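# Place the mat flat inside an upright pet tent

## Task

Get the mat lying flat on the pet tent's floor, inside the tent. At the end the tent must be standing up with the corners of its floor resting on the tabletop. Dropping the mat so it settles into place is allowed. Nothing may depend on the robot holding it at the end. Release everything and move the grippers away before finishing.

## Robot and tools

Robot and frame. Two arms, left_arm and right_arm, each with a two-finger gripper. All poses use one scene frame: origin on the tabletop midway between the arms, +z up, +x pointing out across the table, left_arm on the +y side. The names left and right do not match image sides. Bases: left_arm at (+0.034, +0.355, 0) m, right_arm at (-0.049, -0.336, 0) m, each yawed very slightly. In a gripper's own axes the fingers point along +z and close along y. The reported end_effector_position is the point between the finger pads, about 1 cm short of the tips; it gets less accurate at long reach.

Row layout. Every motion command uses a row of 14 numbers, each in [-1, 1], always for both arms: left_arm dx, dy, dz, rx, ry, rz, opening, then right_arm dx, dy, dz, rx, ry, rz, opening. dx to rz are offsets, not poses: a displacement and a rotation vector (rx, ry, rz together) expressed in that gripper's own axes. Scale: 1.0 equals 0.6 m of travel or 180 degrees of turn, so 0.05 is 3 cm. Opening is absolute, not an offset: +1 fully open (0.094 m), -1 closed. An arm that should stay still gets zeros, plus the opening it should keep.

execute_actions(actions). actions is a list of actions; each action is a list of up to 15 rows; each row runs for one control step of 1/30 s, and if fewer than 15 rows are given the last one repeats to fill the action. Every row's offset is counted from the gripper's measured pose when that action began (for the first action in a call, the pose in the latest result of this scene), not from the previous row. An empty list just returns the current state and images. Per step the commanded pose is clipped to within 70 mm and 16 degrees of the measured pose, so large offsets may need several actions; after an action the arm only continues to its last clipped pose.

move(target, speed, blocking). target is one 14-number row as above, offsets from the pose in the last result that reported one. Each gripper follows a straight line toward its goal, turning the shorter way; both paths finish together, lasting 0.5 to 10 s (cut off at 10 s). speed is the path's top speed in m/s, 0.002 to 0.5, default 0.25; turning is capped at twice that in rad/s. Openings are sent when the move starts. Paths ignore obstacles and the other arm, and grippers may lag, drift or overshoot speed, especially near full stretch. blocking=false returns after 0.5 s while the arm continues; then use wait or stop before any other motion command. The result adds a move: line with the outcome (done, off_target, moving, held, fault) and limits (paced: the sent pose was clipped; held: a check blocked some steps, after which motion can jump fast), plus each gripper's remaining distance to its target.

wait(seconds): 0 to 10; lets the scene run with the last commands held; returns early when a running move ends. stop(): brakes the current move; faster moves need more braking room; fingers keep moving. zoom_image(camera, region): camera is cam_head_left, cam_head_right, cam_high, cam_left_wrist or cam_right_wrist; region is [x0, y0, x1, y1] pixels from the image's top-left, at most 504 x 504. Full images are 672x504 for head and high cameras, 504x504 for wrist cameras. read_manual(section): only "licences"; no motion. finished_scene(scene): ends scene number scene for good and reports success.

Reading results. The state line lists each gripper's position (m) and quaternion wxyz. Hand target lines show where the controller is driving each gripper. grip_measured is the finger gap on the command scale; the last Joint positions number is the gap in metres. A pose unreachable line means the clearance check altered or blocked that arm's command. HELD in step readings marks steps where an arm was held back. FAULT and MOTOR HOT lines report stops and heating. Camera calibrations are given and may be slightly off.

Practical rules. Arms tend to end a centimetre or more low and can sink under repeated zero offsets; to hold one in place, send a correcting offset toward its wanted pose in the first call of a reply, then zeros, aiming higher if it still sags. To grip, command an opening about 0.03 below grip_measured; thin items under about 2 mm get weaker grip. Joint limits (rad): waist -2.618 to 3.054, shoulder and elbow 0 to 3.142, wrist pitch and yaw -1.571 to 1.571, wrist roll -2.094 to 2.094. The robot keeps holding its last command while you think. Loose objects may get nudged occasionally.

Avoid: knocking or placing any rigid object off the table (fails the task; cloth does not count), letting the arms collide or press on each other, fast impacts or pressing far past contact, dropping or slamming things, and holding loads long enough to overheat motors (warning at 75 °C, a 10 s stop at 90 °C, the arm goes limp at 100 °C). Move smoothly and economically; finish by opening the grippers and lifting clear.

Each tool is called after "Emit:" by a JSON object that holds its "api" and its "payload".

## Session

Emit:
{"api": "execute_actions", "payload": {"actions": []}}

Scene clock: 0.00 s.
left_arm: end_effector_position=(+0.4193, +0.3548, +0.4000) grip_measured=+1.000 end_effector_quat_wxyz=(+0.700, -0.001, +0.714, -0.001) | right_arm: end_effector_position=(+0.3307, -0.3526, +0.4154) grip_measured=+1.000 end_effector_quat_wxyz=(+0.715, +0.014, +0.699, -0.017)
Joint positions: left_arm=[ 0.017  1.059  1.042 -0.002 -0.006 -0.003  0.094] | right_arm=[ 0.016  1.044  1.056  0.011 -0.004 -0.003  0.094]
Joint velocities: left_arm=[-0.007 -0.022 -0.002 -0.037 -0.007 -0.007  0.   ] | right_arm=[ 0.007  0.002  0.012 -0.007  0.022 -0.066  0.   ]
Joint torques (N m, as the arm reports them, + toward a larger angle): no reading
Motor temperatures (°C, as the motors report them): left_arm=[24 27 28 27 26 27] | right_arm=[26 24 25 27 24 27]
Hand target (left_arm): +0.417, +0.355, +0.404; +0.703, -0.001, +0.711, -0.001
Hand target (right_arm): +0.327, -0.352, +0.427; +0.725, +0.014, +0.688, -0.016

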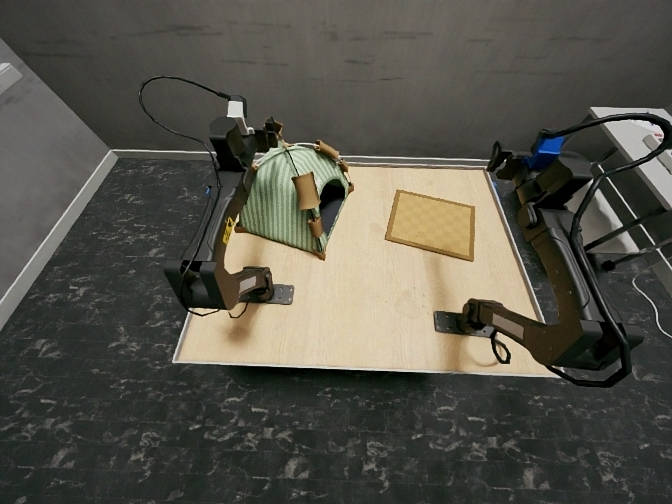

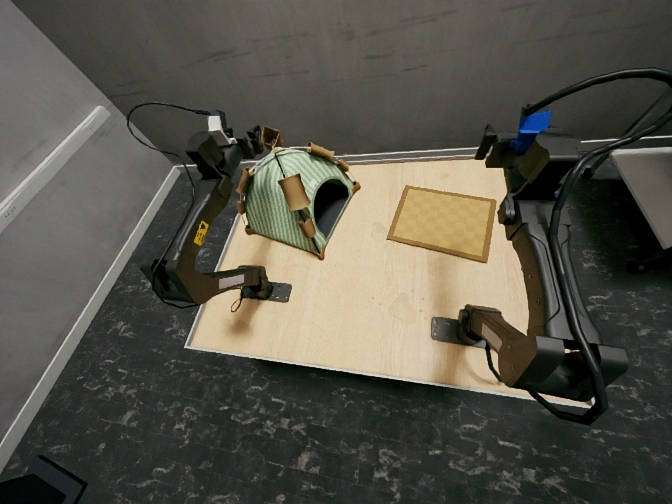

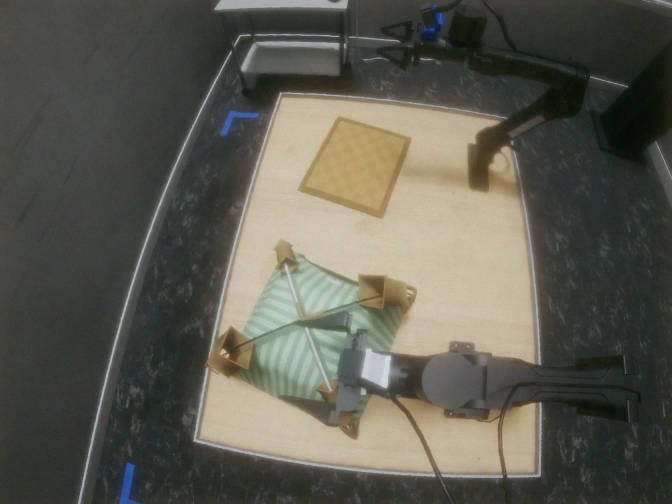

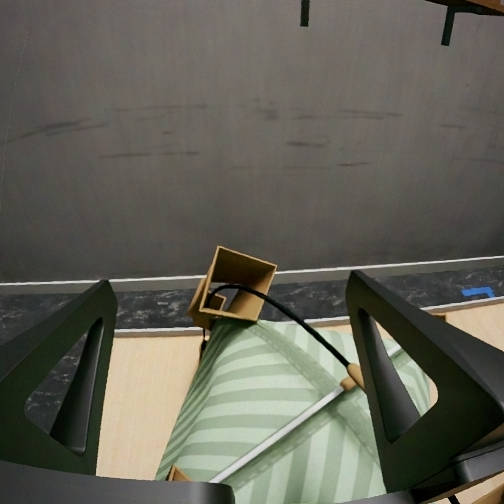

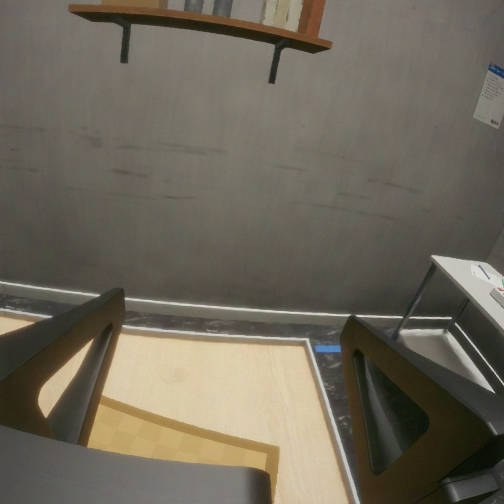

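Emit:
{"api": "move", "payload": {"target": [0,0,0,0,0,0,1,0.525,0.35,0.165,0,0.5,0,0.0]}}

Emit:
{"api": "move", "payload": {"target": [0,0,0,0,0,0,1,0,0,0.15,0,0,0,0.0], "speed": 0.08}}

Scene clock: 4.00 s.
left_arm: end_effector_position=(+0.4193, +0.3548, +0.4000) grip_measured=+1.000 end_effector_quat_wxyz=(+0.700, -0.001, +0.714, -0.001) | right_arm: end_effector_position=(+0.4445, -0.1504, +0.0851) grip_measured=+0.002 end_effector_quat_wxyz=(+0.071, +0.020, +0.997, +0.027)
Joint positions: left_arm=[ 0.017  1.059  1.042 -0.002 -0.006 -0.003  0.094] | right_arm=[ 0.422  2.663  2.79  -1.545  0.002  0.399  0.047]
Joint velocities: left_arm=[-0.012 -0.012  0.002 -0.007  0.022  0.007  0.   ] | right_arm=[ 0.007 -0.017  0.012  0.051 -0.007  0.022 -0.   ]
Joint torques (N m, as the arm reports them, + toward a larger angle): left_arm=[-0.01 -3.05  8.34  1.61  0.   -0.03] | right_arm=[  0.52 -13.18   8.14   0.2    0.01   0.1 ]
Motor temperatures (°C, as the motors report them): left_arm=[24 27 28 28 26 27] | right_arm=[26 25 26 27 24 27]
Hand target (left_arm): +0.419, +0.355, +0.400; +0.700, -0.001, +0.714, -0.001
Hand target (right_arm): +0.444, -0.147, +0.096; +0.080, +0.022, +0.996, +0.034
Off the commanded pose (left_arm): 0.000 m, 0 deg.
Off the commanded pose (right_arm): 0.017 m, 8 deg.
joint sent to its limit (right arm) — the command would take joint 4 (wrist pitch) past its lower limit, so that joint was sent only as far as its limit.
move: off_target (right_arm)
camera_calibration (this result's frames):
cam_right_wrist: T_world_to_cam=[[0.130685, -0.991418, 0.0035478, -0.211152], [-0.921893, -0.120202, 0.368326, 0.388595], [-0.364738, -0.0514053, -0.92969, 0.348542], [0, 0, 0, 1]] pos_world=[0.512964, -0.144712, 0.181655]

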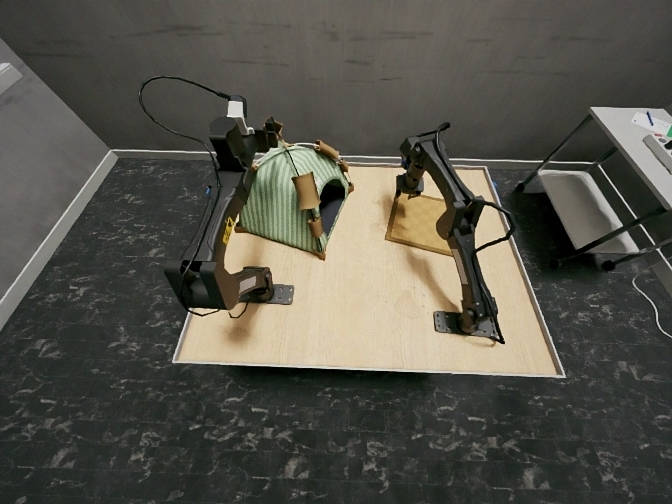

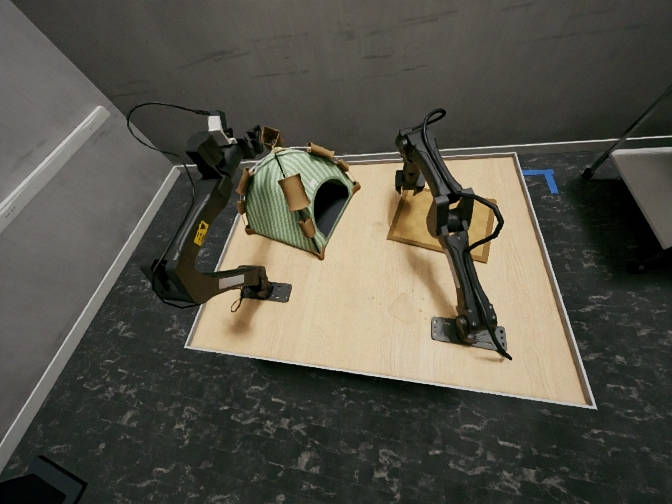

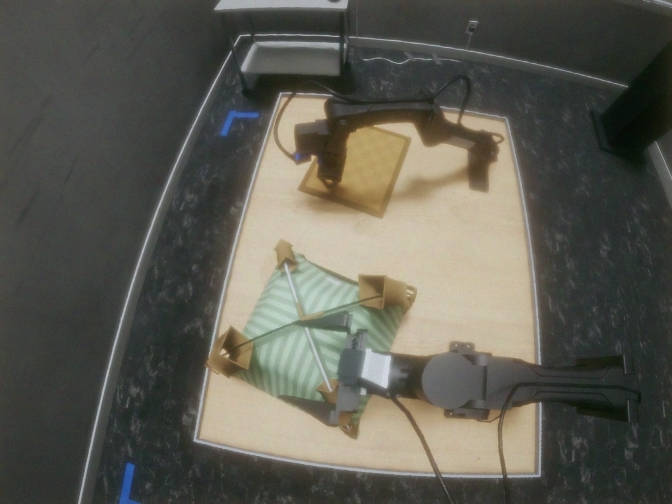

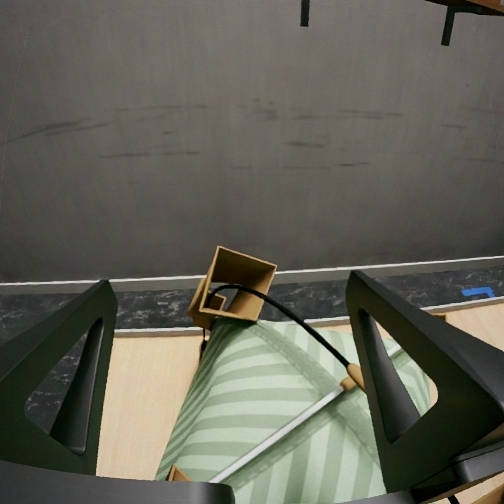

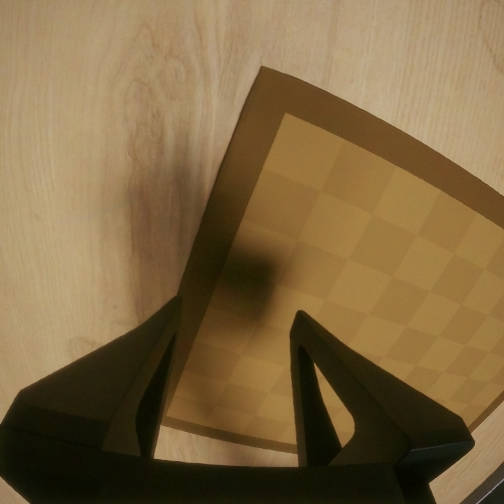

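Scene clock: 5.73 s.
left_arm: end_effector_position=(+0.4193, +0.3548, +0.4000) grip_measured=+1.000 end_effector_quat_wxyz=(+0.700, -0.001, +0.714, -0.001) | right_arm: end_effector_position=(+0.4570, -0.1485, +0.0255) grip_measured=+0.002 end_effector_quat_wxyz=(+0.085, +0.021, +0.996, +0.025)
Joint positions: left_arm=[ 0.017  1.059  1.042 -0.002 -0.006 -0.003  0.094] | right_arm=[ 0.422  2.587  2.397 -1.204  0.016  0.399  0.047]
Joint velocities: left_arm=[ 0.027 -0.017  0.012 -0.066  0.022 -0.007  0.   ] | right_arm=[-0.007 -0.007 -0.017 -0.007  0.037  0.007  0.001]
Joint torques (N m, as the arm reports them, + toward a larger angle): left_arm=[ 0.03 -2.93  8.24  1.58  0.   -0.04] | right_arm=[ -0.05 -10.14   3.1    0.9   -0.12  -0.02]
Motor temperatures (°C, as the motors report them): left_arm=[24 27 29 29 26 27] | right_arm=[26 26 26 27 24 27]
Hand target (left_arm): +0.419, +0.355, +0.400; +0.700, -0.001, +0.714, -0.001
Hand target (right_arm): +0.455, -0.147, -0.003; +0.070, +0.020, +0.997, +0.027
Off the commanded pose (left_arm): 0.000 m, 0 deg.
Off the commanded pose (right_arm): 0.029 m, 2 deg.
move: off_target (right_arm)
camera_calibration (this result's frames):
cam_right_wrist: T_world_to_cam=[[0.128124, -0.991684, 0.0121028, -0.209732], [-0.931847, -0.116198, 0.343744, 0.428161], [-0.339479, -0.0553198, -0.938985, 0.285847], [0, 0, 0, 1]] pos_world=[0.522891, -0.142423, 0.123767]

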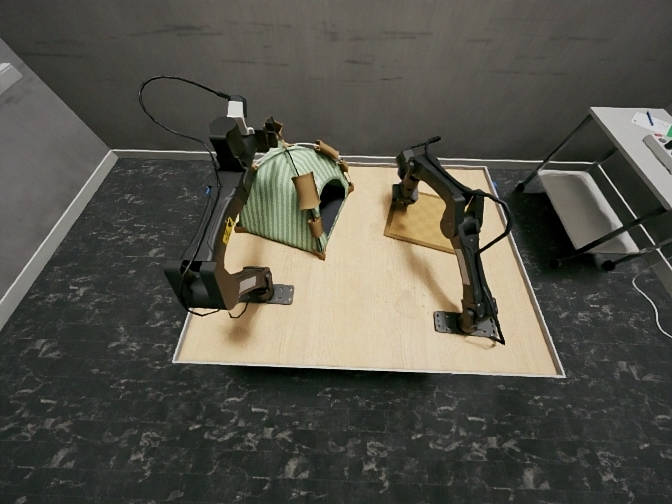

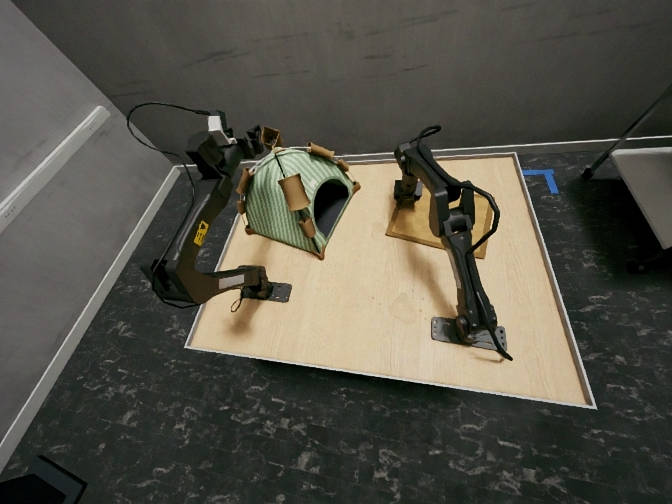

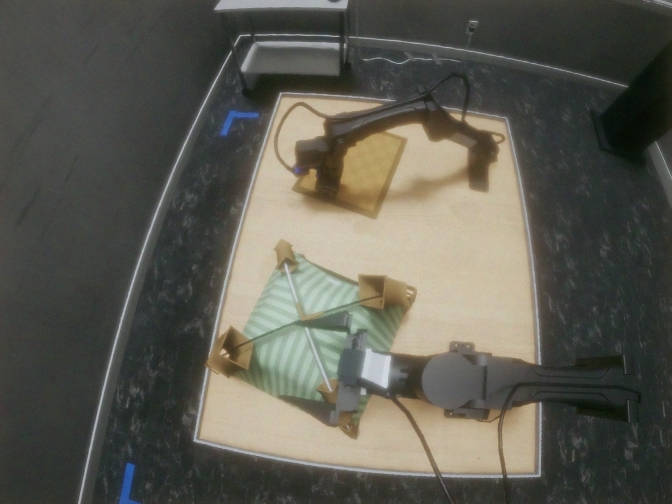

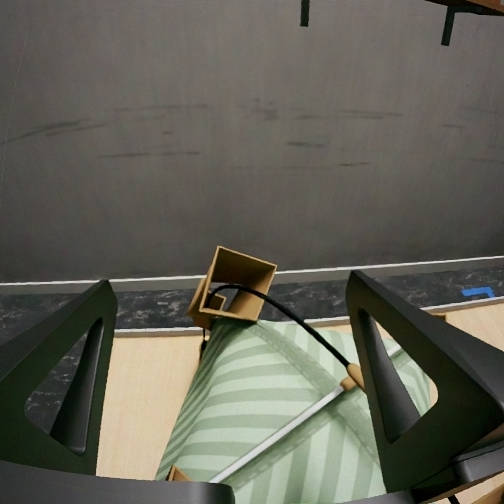

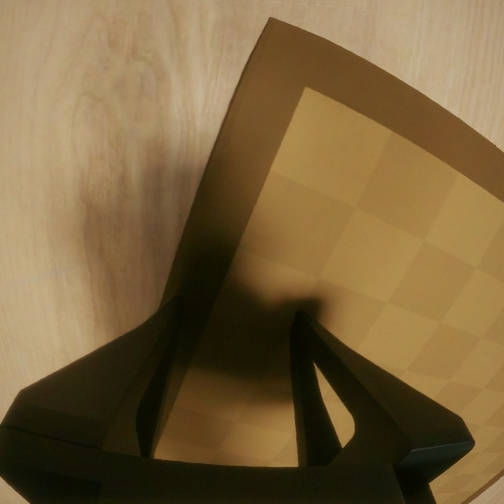

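Emit:
{"api": "move", "payload": {"target": [0,0,0,0,0,0,1,0,0,0.01,0,0,0,-1], "speed": 0.05}}

Emit:
{"api": "move", "payload": {"target": [0,0,0,0,0,0,1,0,0,-0.12,0,0,0,-1], "speed": 0.08}}

Emit:
{"api": "zoom_image", "payload": {"camera": "cam_head_right", "region": [220,120,520,300]}}

Scene clock: 6.53 s.
left_arm: end_effector_position=(+0.4193, +0.3548, +0.4000) grip_measured=+1.000 end_effector_quat_wxyz=(+0.700, -0.001, +0.714, -0.001) | right_arm: end_effector_position=(+0.4581, -0.1500, +0.0268) grip_measured=-0.990 end_effector_quat_wxyz=(+0.088, +0.021, +0.996, +0.022)
Joint positions: left_arm=[ 0.017  1.059  1.042 -0.002 -0.006 -0.003  0.094] | right_arm=[ 0.421  2.585  2.397 -1.203  0.024  0.399  0.   ]
Joint velocities: left_arm=[ 0.002 -0.017  0.007 -0.007 -0.051 -0.007  0.   ] | right_arm=[-0.007 -0.002 -0.012 -0.022  0.022 -0.007  0.   ]
Joint torques (N m, as the arm reports them, + toward a larger angle): left_arm=[ 0.05 -3.06  8.28  1.59 -0.01 -0.04] | right_arm=[  0.06 -12.07   5.38   0.56  -0.05  -0.01]
Motor temperatures (°C, as the motors report them): left_arm=[24 27 29 29 26 27] | right_arm=[26 26 26 27 24 27]
Hand target (left_arm): +0.419, +0.355, +0.400; +0.700, -0.001, +0.714, -0.001
Hand target (right_arm): +0.458, -0.148, +0.020; +0.084, +0.021, +0.996, +0.025
Off the commanded pose (left_arm): 0.000 m, 0 deg.
Off the commanded pose (right_arm): 0.007 m, 1 deg.
move: done
camera_calibration (this result's frames):
cam_right_wrist: T_world_to_cam=[[0.12587, -0.991865, 0.0189904, -0.21062], [-0.934137, -0.112056, 0.338868, 0.430293], [-0.333983, -0.060393, -0.940642, 0.284154], [0, 0, 0, 1]] pos_world=[0.523366, -0.143529, 0.125475]

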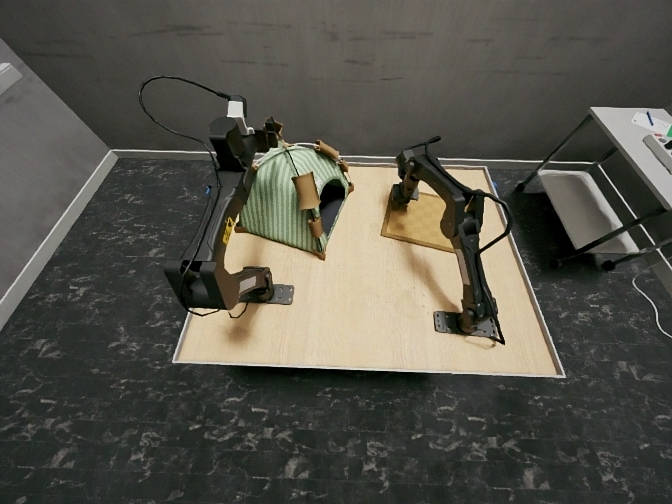

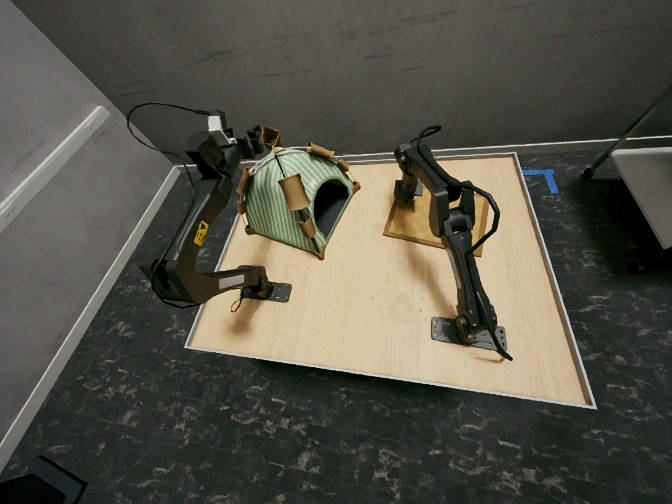

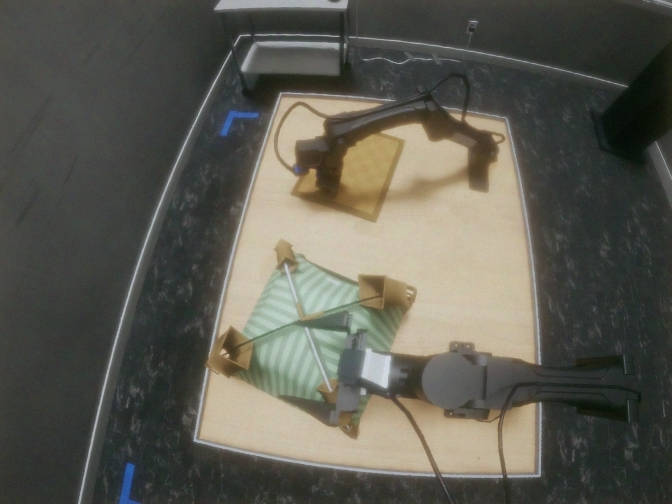

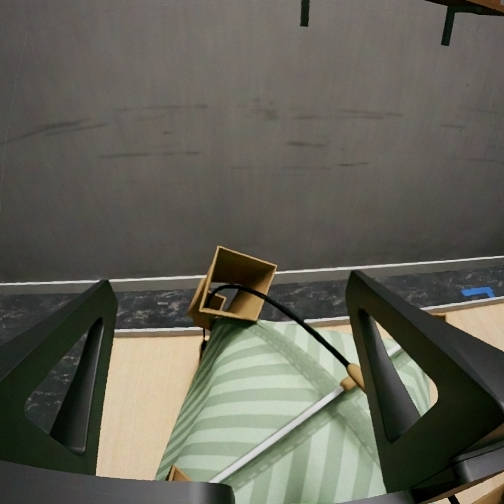

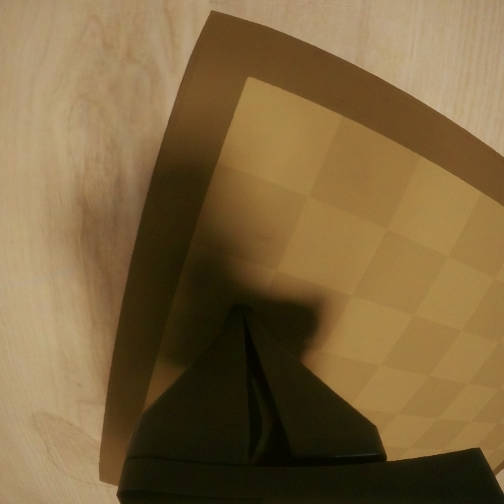

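Scene clock: 8.30 s.
left_arm: end_effector_position=(+0.4193, +0.3548, +0.4000) grip_measured=+1.000 end_effector_quat_wxyz=(+0.700, -0.001, +0.714, -0.001) | right_arm: end_effector_position=(+0.4454, -0.1549, +0.0908) grip_measured=-0.990 end_effector_quat_wxyz=(+0.082, +0.021, +0.996, +0.019)
Joint positions: left_arm=[ 0.017  1.059  1.042 -0.002 -0.006 -0.003  0.094] | right_arm=[ 0.421  2.607  2.701 -1.498  0.025  0.399  0.   ]
Joint velocities: left_arm=[-0.012 -0.012  0.012 -0.11  -0.022  0.007  0.   ] | right_arm=[-0.002 -0.002  0.022 -0.095 -0.095 -0.007 -0.001]
Joint torques (N m, as the arm reports them, + toward a larger angle): left_arm=[ 0.09 -3.07  8.28  1.63 -0.03 -0.02] | right_arm=[  0.32 -12.32   8.24   0.22   0.06   0.04]
Motor temperatures (°C, as the motors report them): left_arm=[24 27 29 30 26 27] | right_arm=[26 27 27 27 24 27]
Hand target (left_arm): +0.419, +0.355, +0.400; +0.700, -0.001, +0.714, -0.001
Hand target (right_arm): +0.446, -0.152, +0.098; +0.088, +0.021, +0.996, +0.022
Off the commanded pose (left_arm): 0.000 m, 0 deg.
Off the commanded pose (right_arm): 0.007 m, 1 deg.
move: done
camera_calibration (this result's frames):
cam_right_wrist: T_world_to_cam=[[0.126045, -0.991775, 0.0222482, -0.215383], [-0.930127, -0.110353, 0.350265, 0.393661], [-0.344929, -0.064843, -0.936386, 0.343569], [0, 0, 0, 1]] pos_world=[0.51181, -0.147892, 0.18862]

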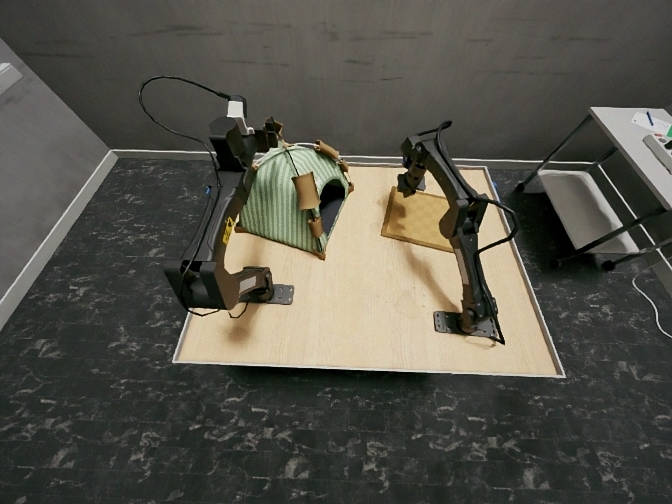

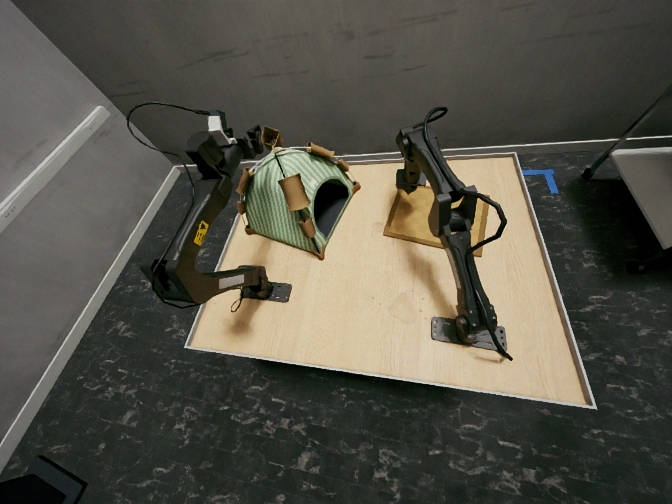

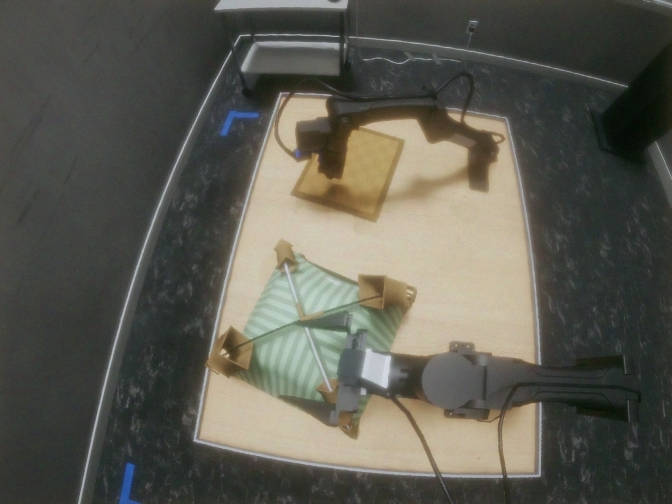

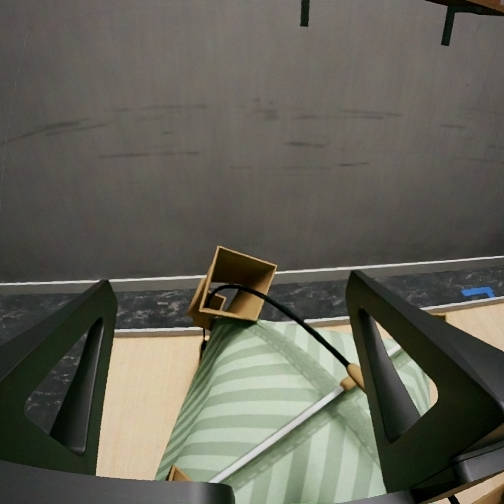

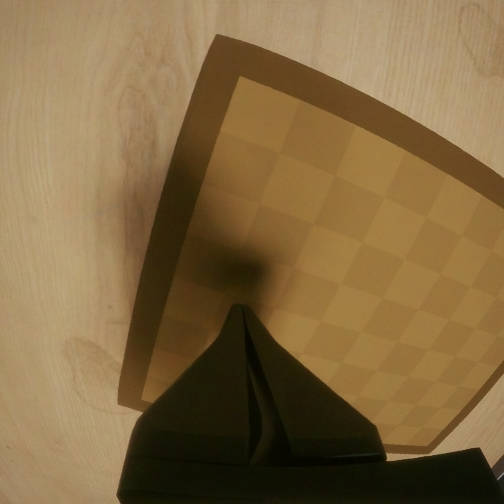

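Region (220, 120, 520, 300) of cam_head_right's 672x504 image, scaled by 1.680, with more detail than that image has; it fills the top 302 rows of this view, and the rest is white.

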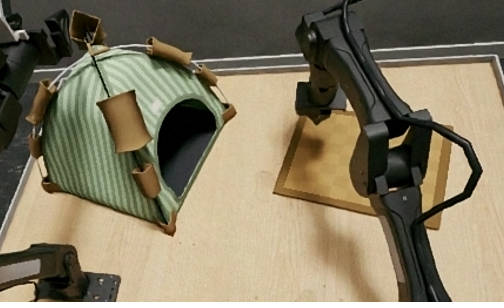

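Emit:
{"api": "move", "payload": {"target": [0,0,0,0,0,0,1,0.075,-0.225,0,0,0,0,0.5]}}

Emit:
{"api": "move", "payload": {"target": [0,0,0,0,0,0,1,0,0,0.13,0,0,0,0.5], "speed": 0.08}}

Emit:
{"api": "move", "payload": {"target": [0,0,0,0,0,0,1,0,-0.38,0.03,0,0,0,0.5], "speed": 0.08}}

Emit:
{"api": "move", "payload": {"target": [0,0,0,0,0,0,1,0,0,-0.2,0,0,0,0.5], "speed": 0.1}}

Scene clock: 9.83 s.
left_arm: end_effector_position=(+0.4193, +0.3548, +0.4000) grip_measured=+1.000 end_effector_quat_wxyz=(+0.700, -0.001, +0.714, -0.001) | right_arm: end_effector_position=(+0.3908, -0.2921, +0.0662) grip_measured=+0.498 end_effector_quat_wxyz=(+0.057, +0.029, +0.998, +0.011)
Joint positions: left_arm=[ 0.017  1.059  1.042 -0.002 -0.006 -0.003  0.094] | right_arm=[ 0.158  2.141  1.791 -1.104 -0.007  0.153  0.07 ]
Joint velocities: left_arm=[ 0.002 -0.002  0.002  0.095  0.007 -0.066  0.   ] | right_arm=[-0.027 -0.007 -0.002 -0.022 -0.095 -0.007  0.   ]
Joint torques (N m, as the arm reports them, + toward a larger angle): left_arm=[-0.1  -3.06  8.25  1.61 -0.04 -0.04] | right_arm=[  0.38 -12.42   5.74   0.5   -0.03  -0.12]
Motor temperatures (°C, as the motors report them): left_arm=[24 27 29 30 26 27] | right_arm=[26 28 27 27 24 27]
Hand target (left_arm): +0.419, +0.355, +0.400; +0.700, -0.001, +0.714, -0.001
Hand target (right_arm): +0.396, -0.288, +0.080; +0.083, +0.021, +0.996, +0.017
Off the commanded pose (left_arm): 0.000 m, 0 deg.
Off the commanded pose (right_arm): 0.013 m, 3 deg.
move: off_target (right_arm)
camera_calibration (this result's frames):
cam_right_wrist: T_world_to_cam=[[0.112777, -0.993125, 0.0313641, -0.339916], [-0.912911, -0.0911028, 0.397861, 0.332121], [-0.392269, -0.0735021, -0.916909, 0.307519], [0, 0, 0, 1]] pos_world=[0.462161, -0.284719, 0.16049]

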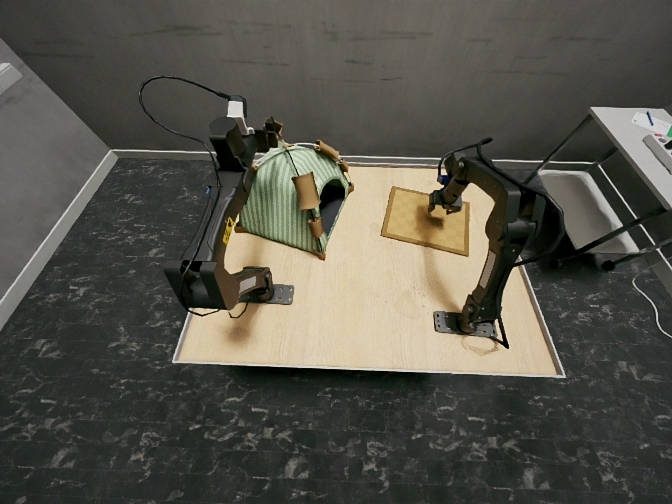

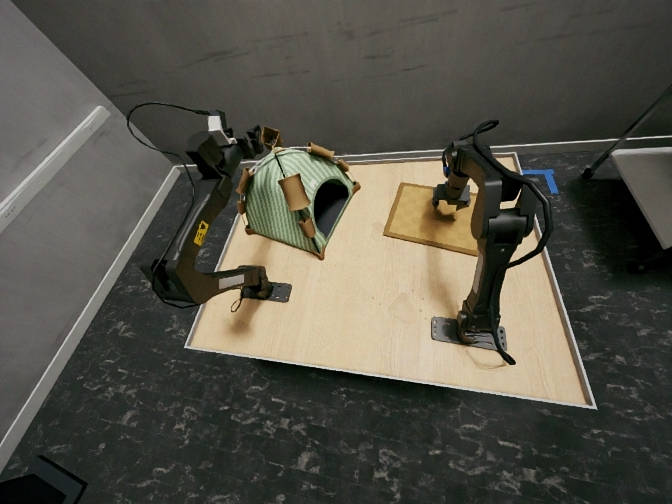

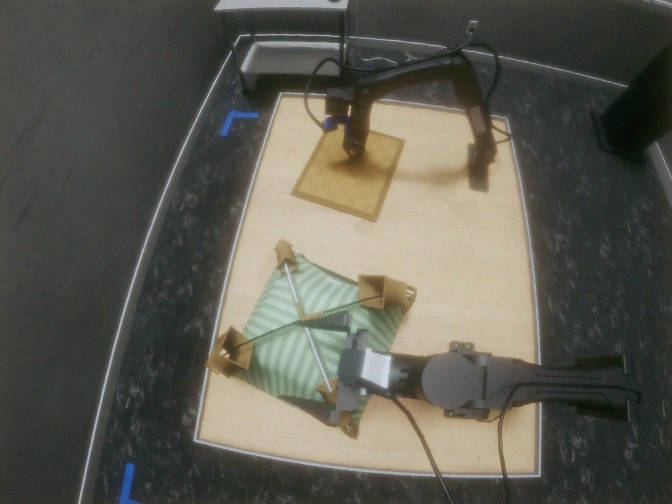

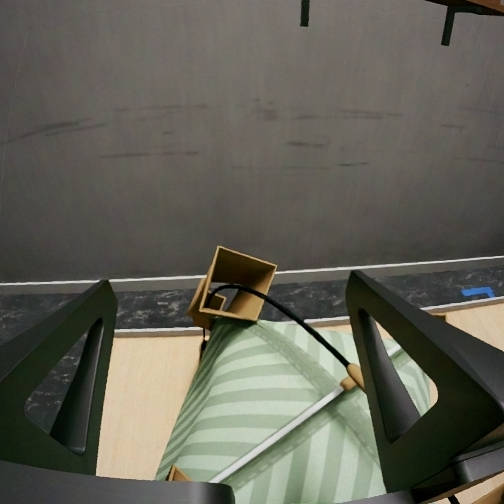

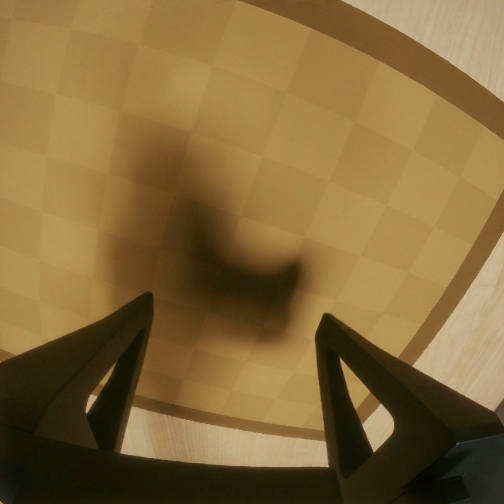

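Scene clock: 11.37 s.
left_arm: end_effector_position=(+0.4193, +0.3548, +0.4000) grip_measured=+1.000 end_effector_quat_wxyz=(+0.700, -0.001, +0.714, -0.001) | right_arm: end_effector_position=(+0.4042, -0.2931, +0.0227) grip_measured=+0.498 end_effector_quat_wxyz=(+0.078, +0.029, +0.996, +0.007)
Joint positions: left_arm=[ 0.017  1.059  1.042 -0.002 -0.006 -0.003  0.094] | right_arm=[ 0.158  2.189  1.685 -0.91   0.005  0.153  0.07 ]
Joint velocities: left_arm=[-0.017 -0.022 -0.017 -0.022  0.022 -0.007  0.   ] | right_arm=[ 0.002  0.002 -0.017  0.007  0.022  0.007 -0.001]
Joint torques (N m, as the arm reports them, + toward a larger angle): left_arm=[ 0.01 -3.02  8.29  1.61 -0.02 -0.04] | right_arm=[ 0.06 -6.69  2.47  0.91 -0.09  0.  ]
Motor temperatures (°C, as the motors report them): left_arm=[24 27 29 30 26 27] | right_arm=[26 28 27 27 24 27]
Hand target (left_arm): +0.419, +0.355, +0.400; +0.700, -0.001, +0.714, -0.001
Hand target (right_arm): +0.397, -0.291, -0.010; +0.056, +0.029, +0.998, +0.011
Off the commanded pose (left_arm): 0.000 m, 0 deg.
Off the commanded pose (right_arm): 0.034 m, 2 deg.
move: off_target (right_arm)
camera_calibration (this result's frames):
cam_right_wrist: T_world_to_cam=[[0.109485, -0.992992, 0.0444991, -0.339962], [-0.928913, -0.0862822, 0.360104, 0.370294], [-0.353741, -0.0807618, -0.93185, 0.255456], [0, 0, 0, 1]] pos_world=[0.471557, -0.284999, 0.11983]

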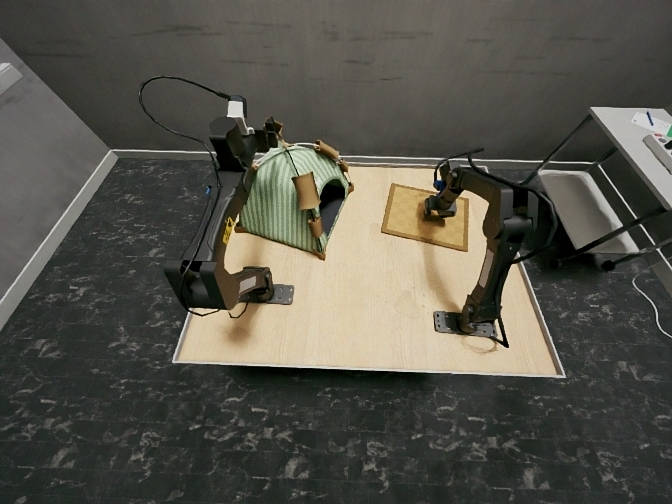

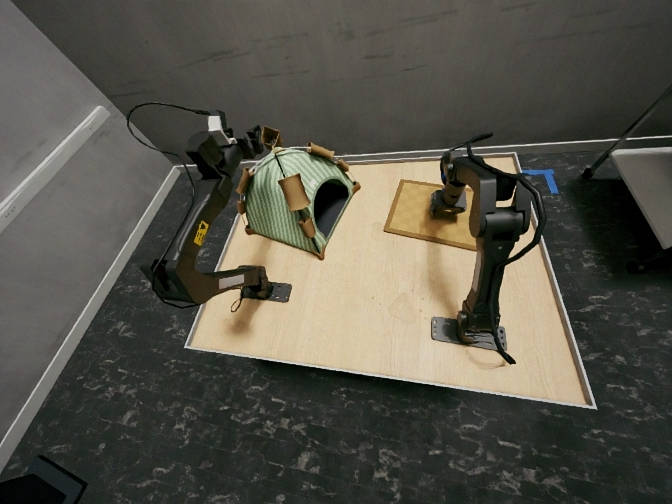

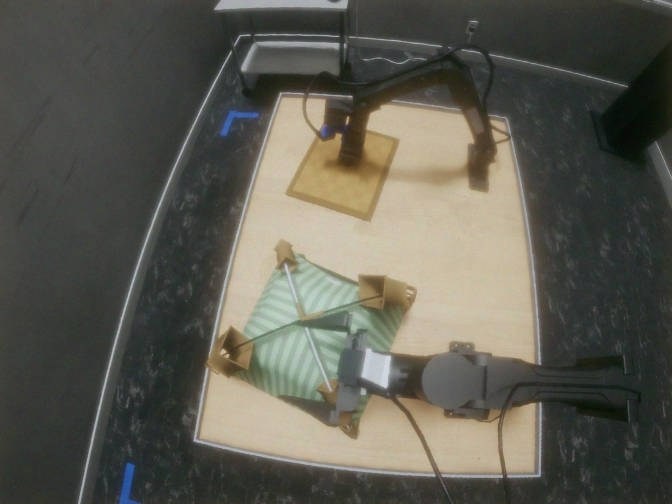

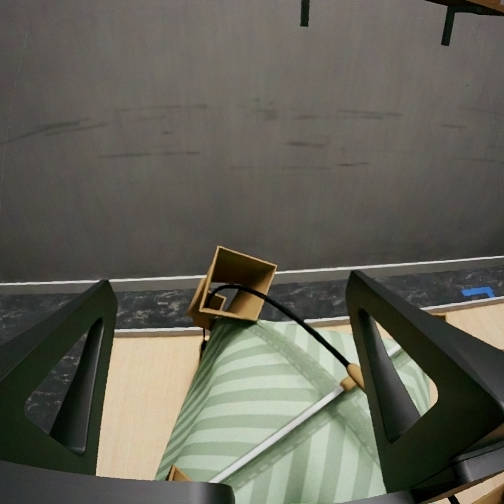

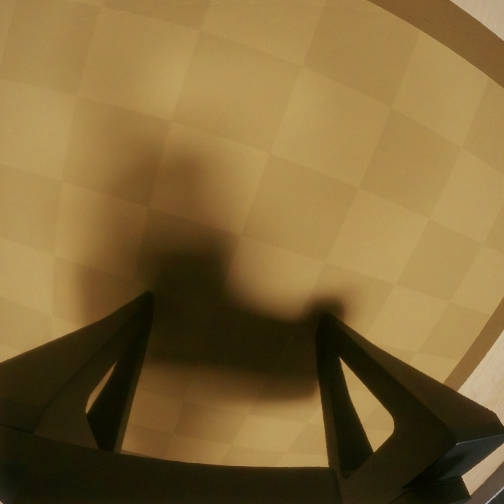

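Scene clock: 14.57 s.
left_arm: end_effector_position=(+0.4193, +0.3548, +0.4000) grip_measured=+1.000 end_effector_quat_wxyz=(+0.700, -0.001, +0.714, -0.001) | right_arm: end_effector_position=(+0.4050, -0.5163, +0.0256) grip_measured=+0.498 end_effector_quat_wxyz=(+0.114, +0.024, +0.993, -0.001)
Joint positions: left_arm=[ 0.017  1.059  1.042 -0.002 -0.006 -0.003  0.094] | right_arm=[-0.347  2.267  1.814 -0.905 -0.084 -0.353  0.07 ]
Joint velocities: left_arm=[-0.002 -0.022 -0.017 -0.051 -0.007  0.081  0.   ] | right_arm=[ 0.002 -0.007  0.002 -0.081  0.007  0.022 -0.001]
Joint torques (N m, as the arm reports them, + toward a larger angle): left_arm=[ 0.06 -2.98  8.25  1.6  -0.04 -0.05] | right_arm=[-1.2  -7.52  6.81  0.21  0.22 -0.12]
Motor temperatures (°C, as the motors report them): left_arm=[24 27 29 31 26 27] | right_arm=[26 29 27 27 24 27]
Hand target (left_arm): +0.419, +0.355, +0.400; +0.700, -0.001, +0.714, -0.001
Hand target (right_arm): +0.392, -0.523, +0.003; +0.079, +0.028, +0.996, +0.001
Off the commanded pose (left_arm): 0.000 m, 0 deg.
Off the commanded pose (right_arm): 0.027 m, 4 deg.
move: off_target (right_arm)
camera_calibration (this result's frames):
cam_right_wrist: T_world_to_cam=[[0.113648, -0.991003, 0.0706873, -0.563117], [-0.951477, -0.0880842, 0.294845, 0.360575], [-0.285966, -0.100766, -0.952927, 0.203155], [0, 0, 0, 1]] pos_world=[0.465171, -0.505818, 0.127084]

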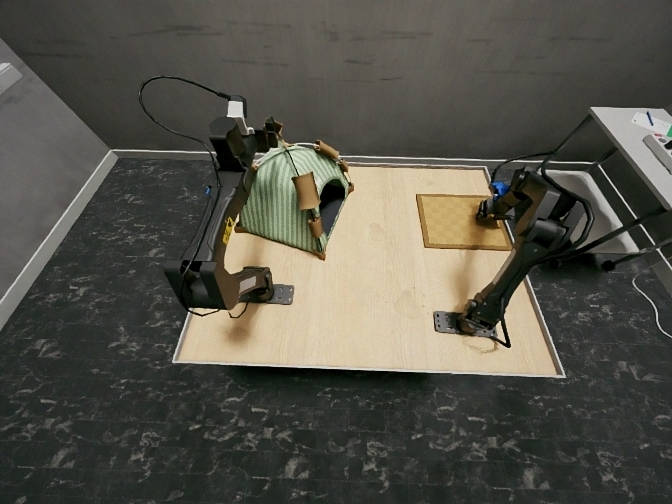

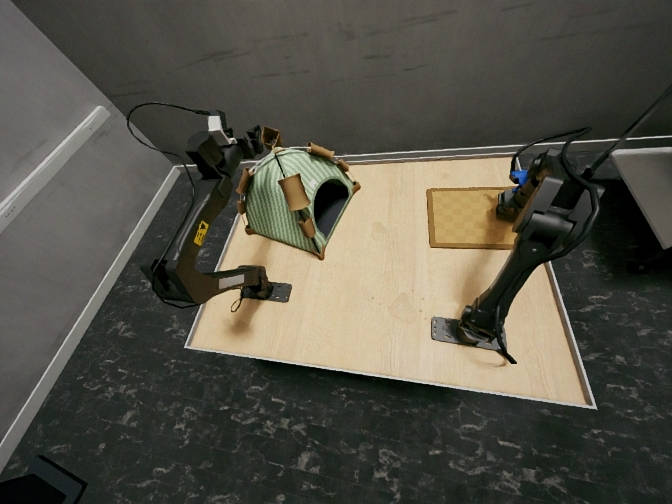

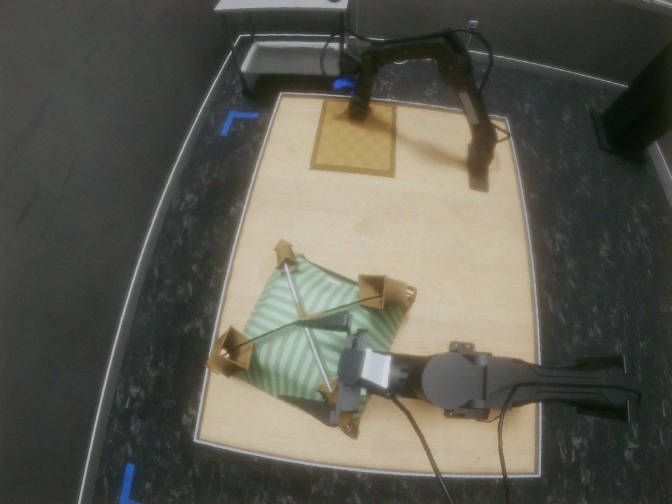

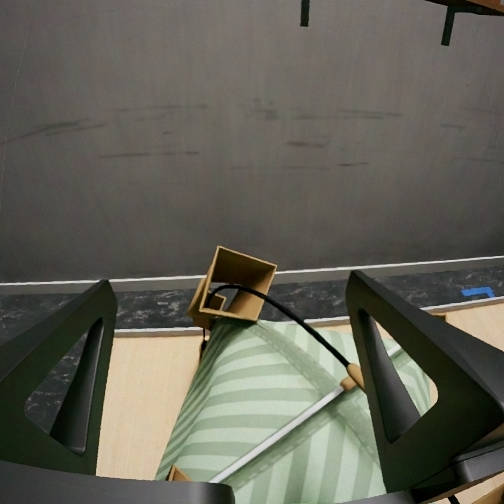

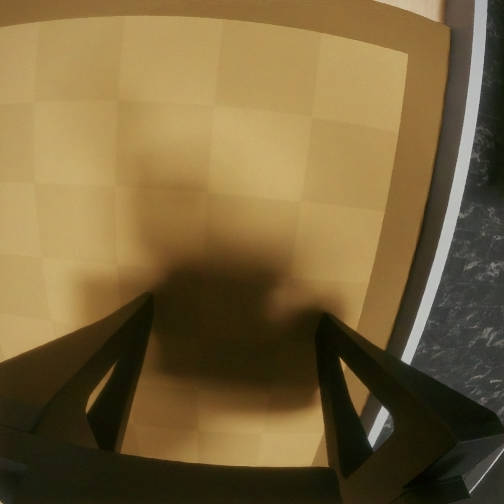

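Scene clock: 16.37 s.
left_arm: end_effector_position=(+0.4193, +0.3548, +0.4000) grip_measured=+1.000 end_effector_quat_wxyz=(+0.700, -0.001, +0.714, -0.001) | right_arm: end_effector_position=(+0.3791, -0.5122, +0.1218) grip_measured=+0.498 end_effector_quat_wxyz=(+0.094, +0.025, +0.995, +0.006)
Joint positions: left_arm=[ 0.017  1.059  1.042 -0.002 -0.006 -0.003  0.094] | right_arm=[-0.362  2.177  2.059 -1.283 -0.085 -0.366  0.07 ]
Joint velocities: left_arm=[ 0.007 -0.002 -0.002 -0.081 -0.007  0.007  0.   ] | right_arm=[-0.032 -0.012  0.012 -0.037 -0.007 -0.037 -0.001]
Joint torques (N m, as the arm reports them, + toward a larger angle): left_arm=[ 0.07 -2.95  8.27  1.59 -0.03  0.  ] | right_arm=[ -0.56 -12.5    8.37   0.22  -0.04  -0.11]
Motor temperatures (°C, as the motors report them): left_arm=[24 27 30 31 26 27] | right_arm=[26 29 27 27 24 27]
Hand target (left_arm): +0.419, +0.355, +0.400; +0.700, -0.001, +0.714, -0.001
Hand target (right_arm): +0.379, -0.515, +0.143; +0.114, +0.024, +0.993, -0.001
Off the commanded pose (left_arm): 0.000 m, 0 deg.
Off the commanded pose (right_arm): 0.021 m, 2 deg.
move: off_target (right_arm)
camera_calibration (this result's frames):
cam_right_wrist: T_world_to_cam=[[0.114752, -0.992086, 0.0509558, -0.56149], [-0.939366, -0.0916819, 0.330432, 0.297167], [-0.323146, -0.0857838, -0.942453, 0.308338], [0, 0, 0, 1]] pos_world=[0.443218, -0.503351, 0.221012]

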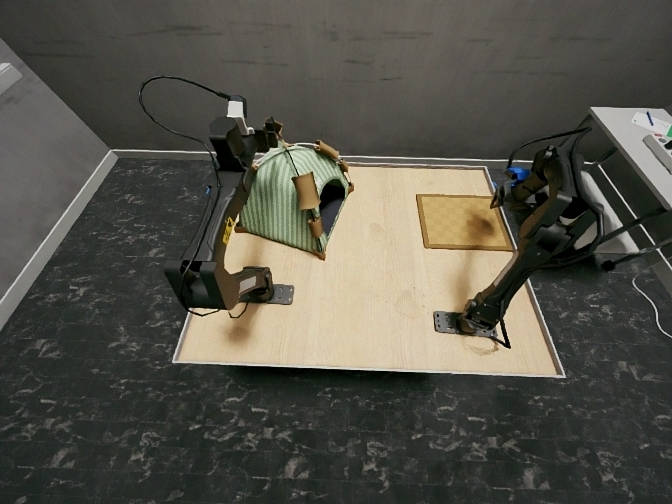

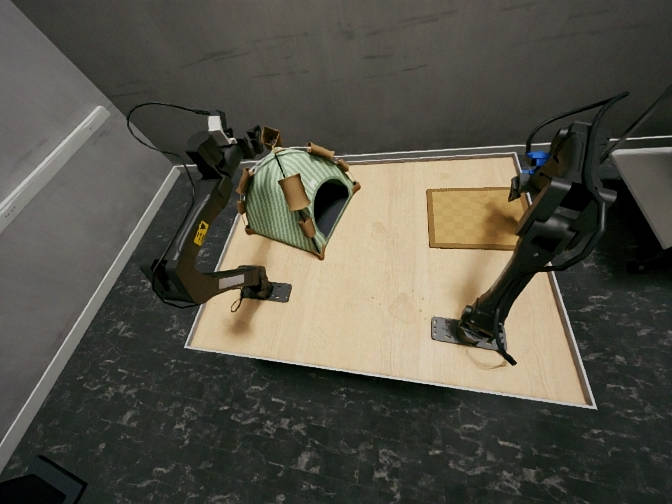

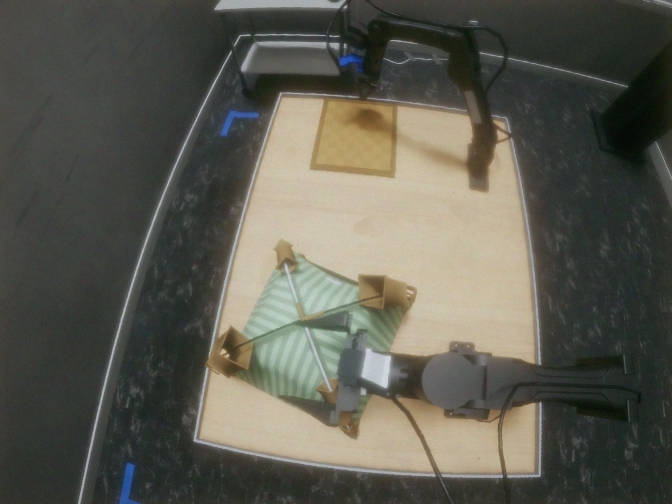

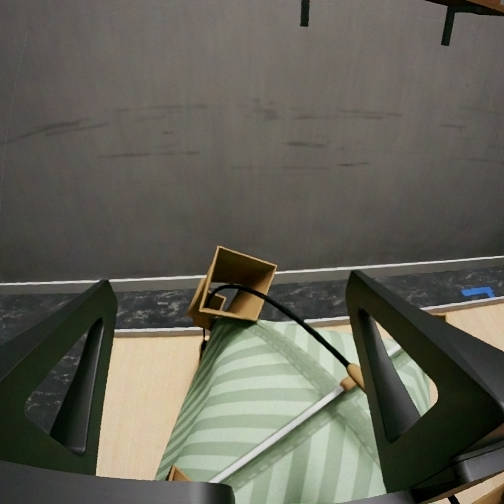

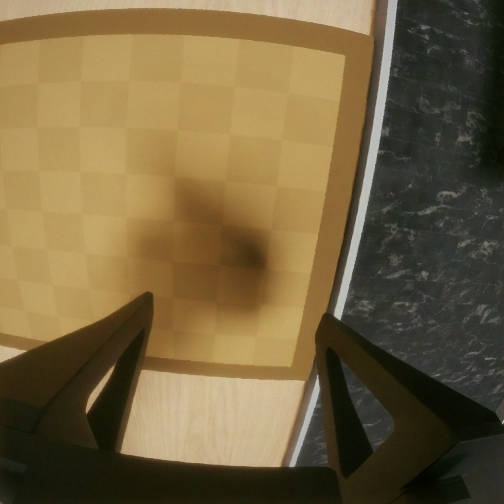

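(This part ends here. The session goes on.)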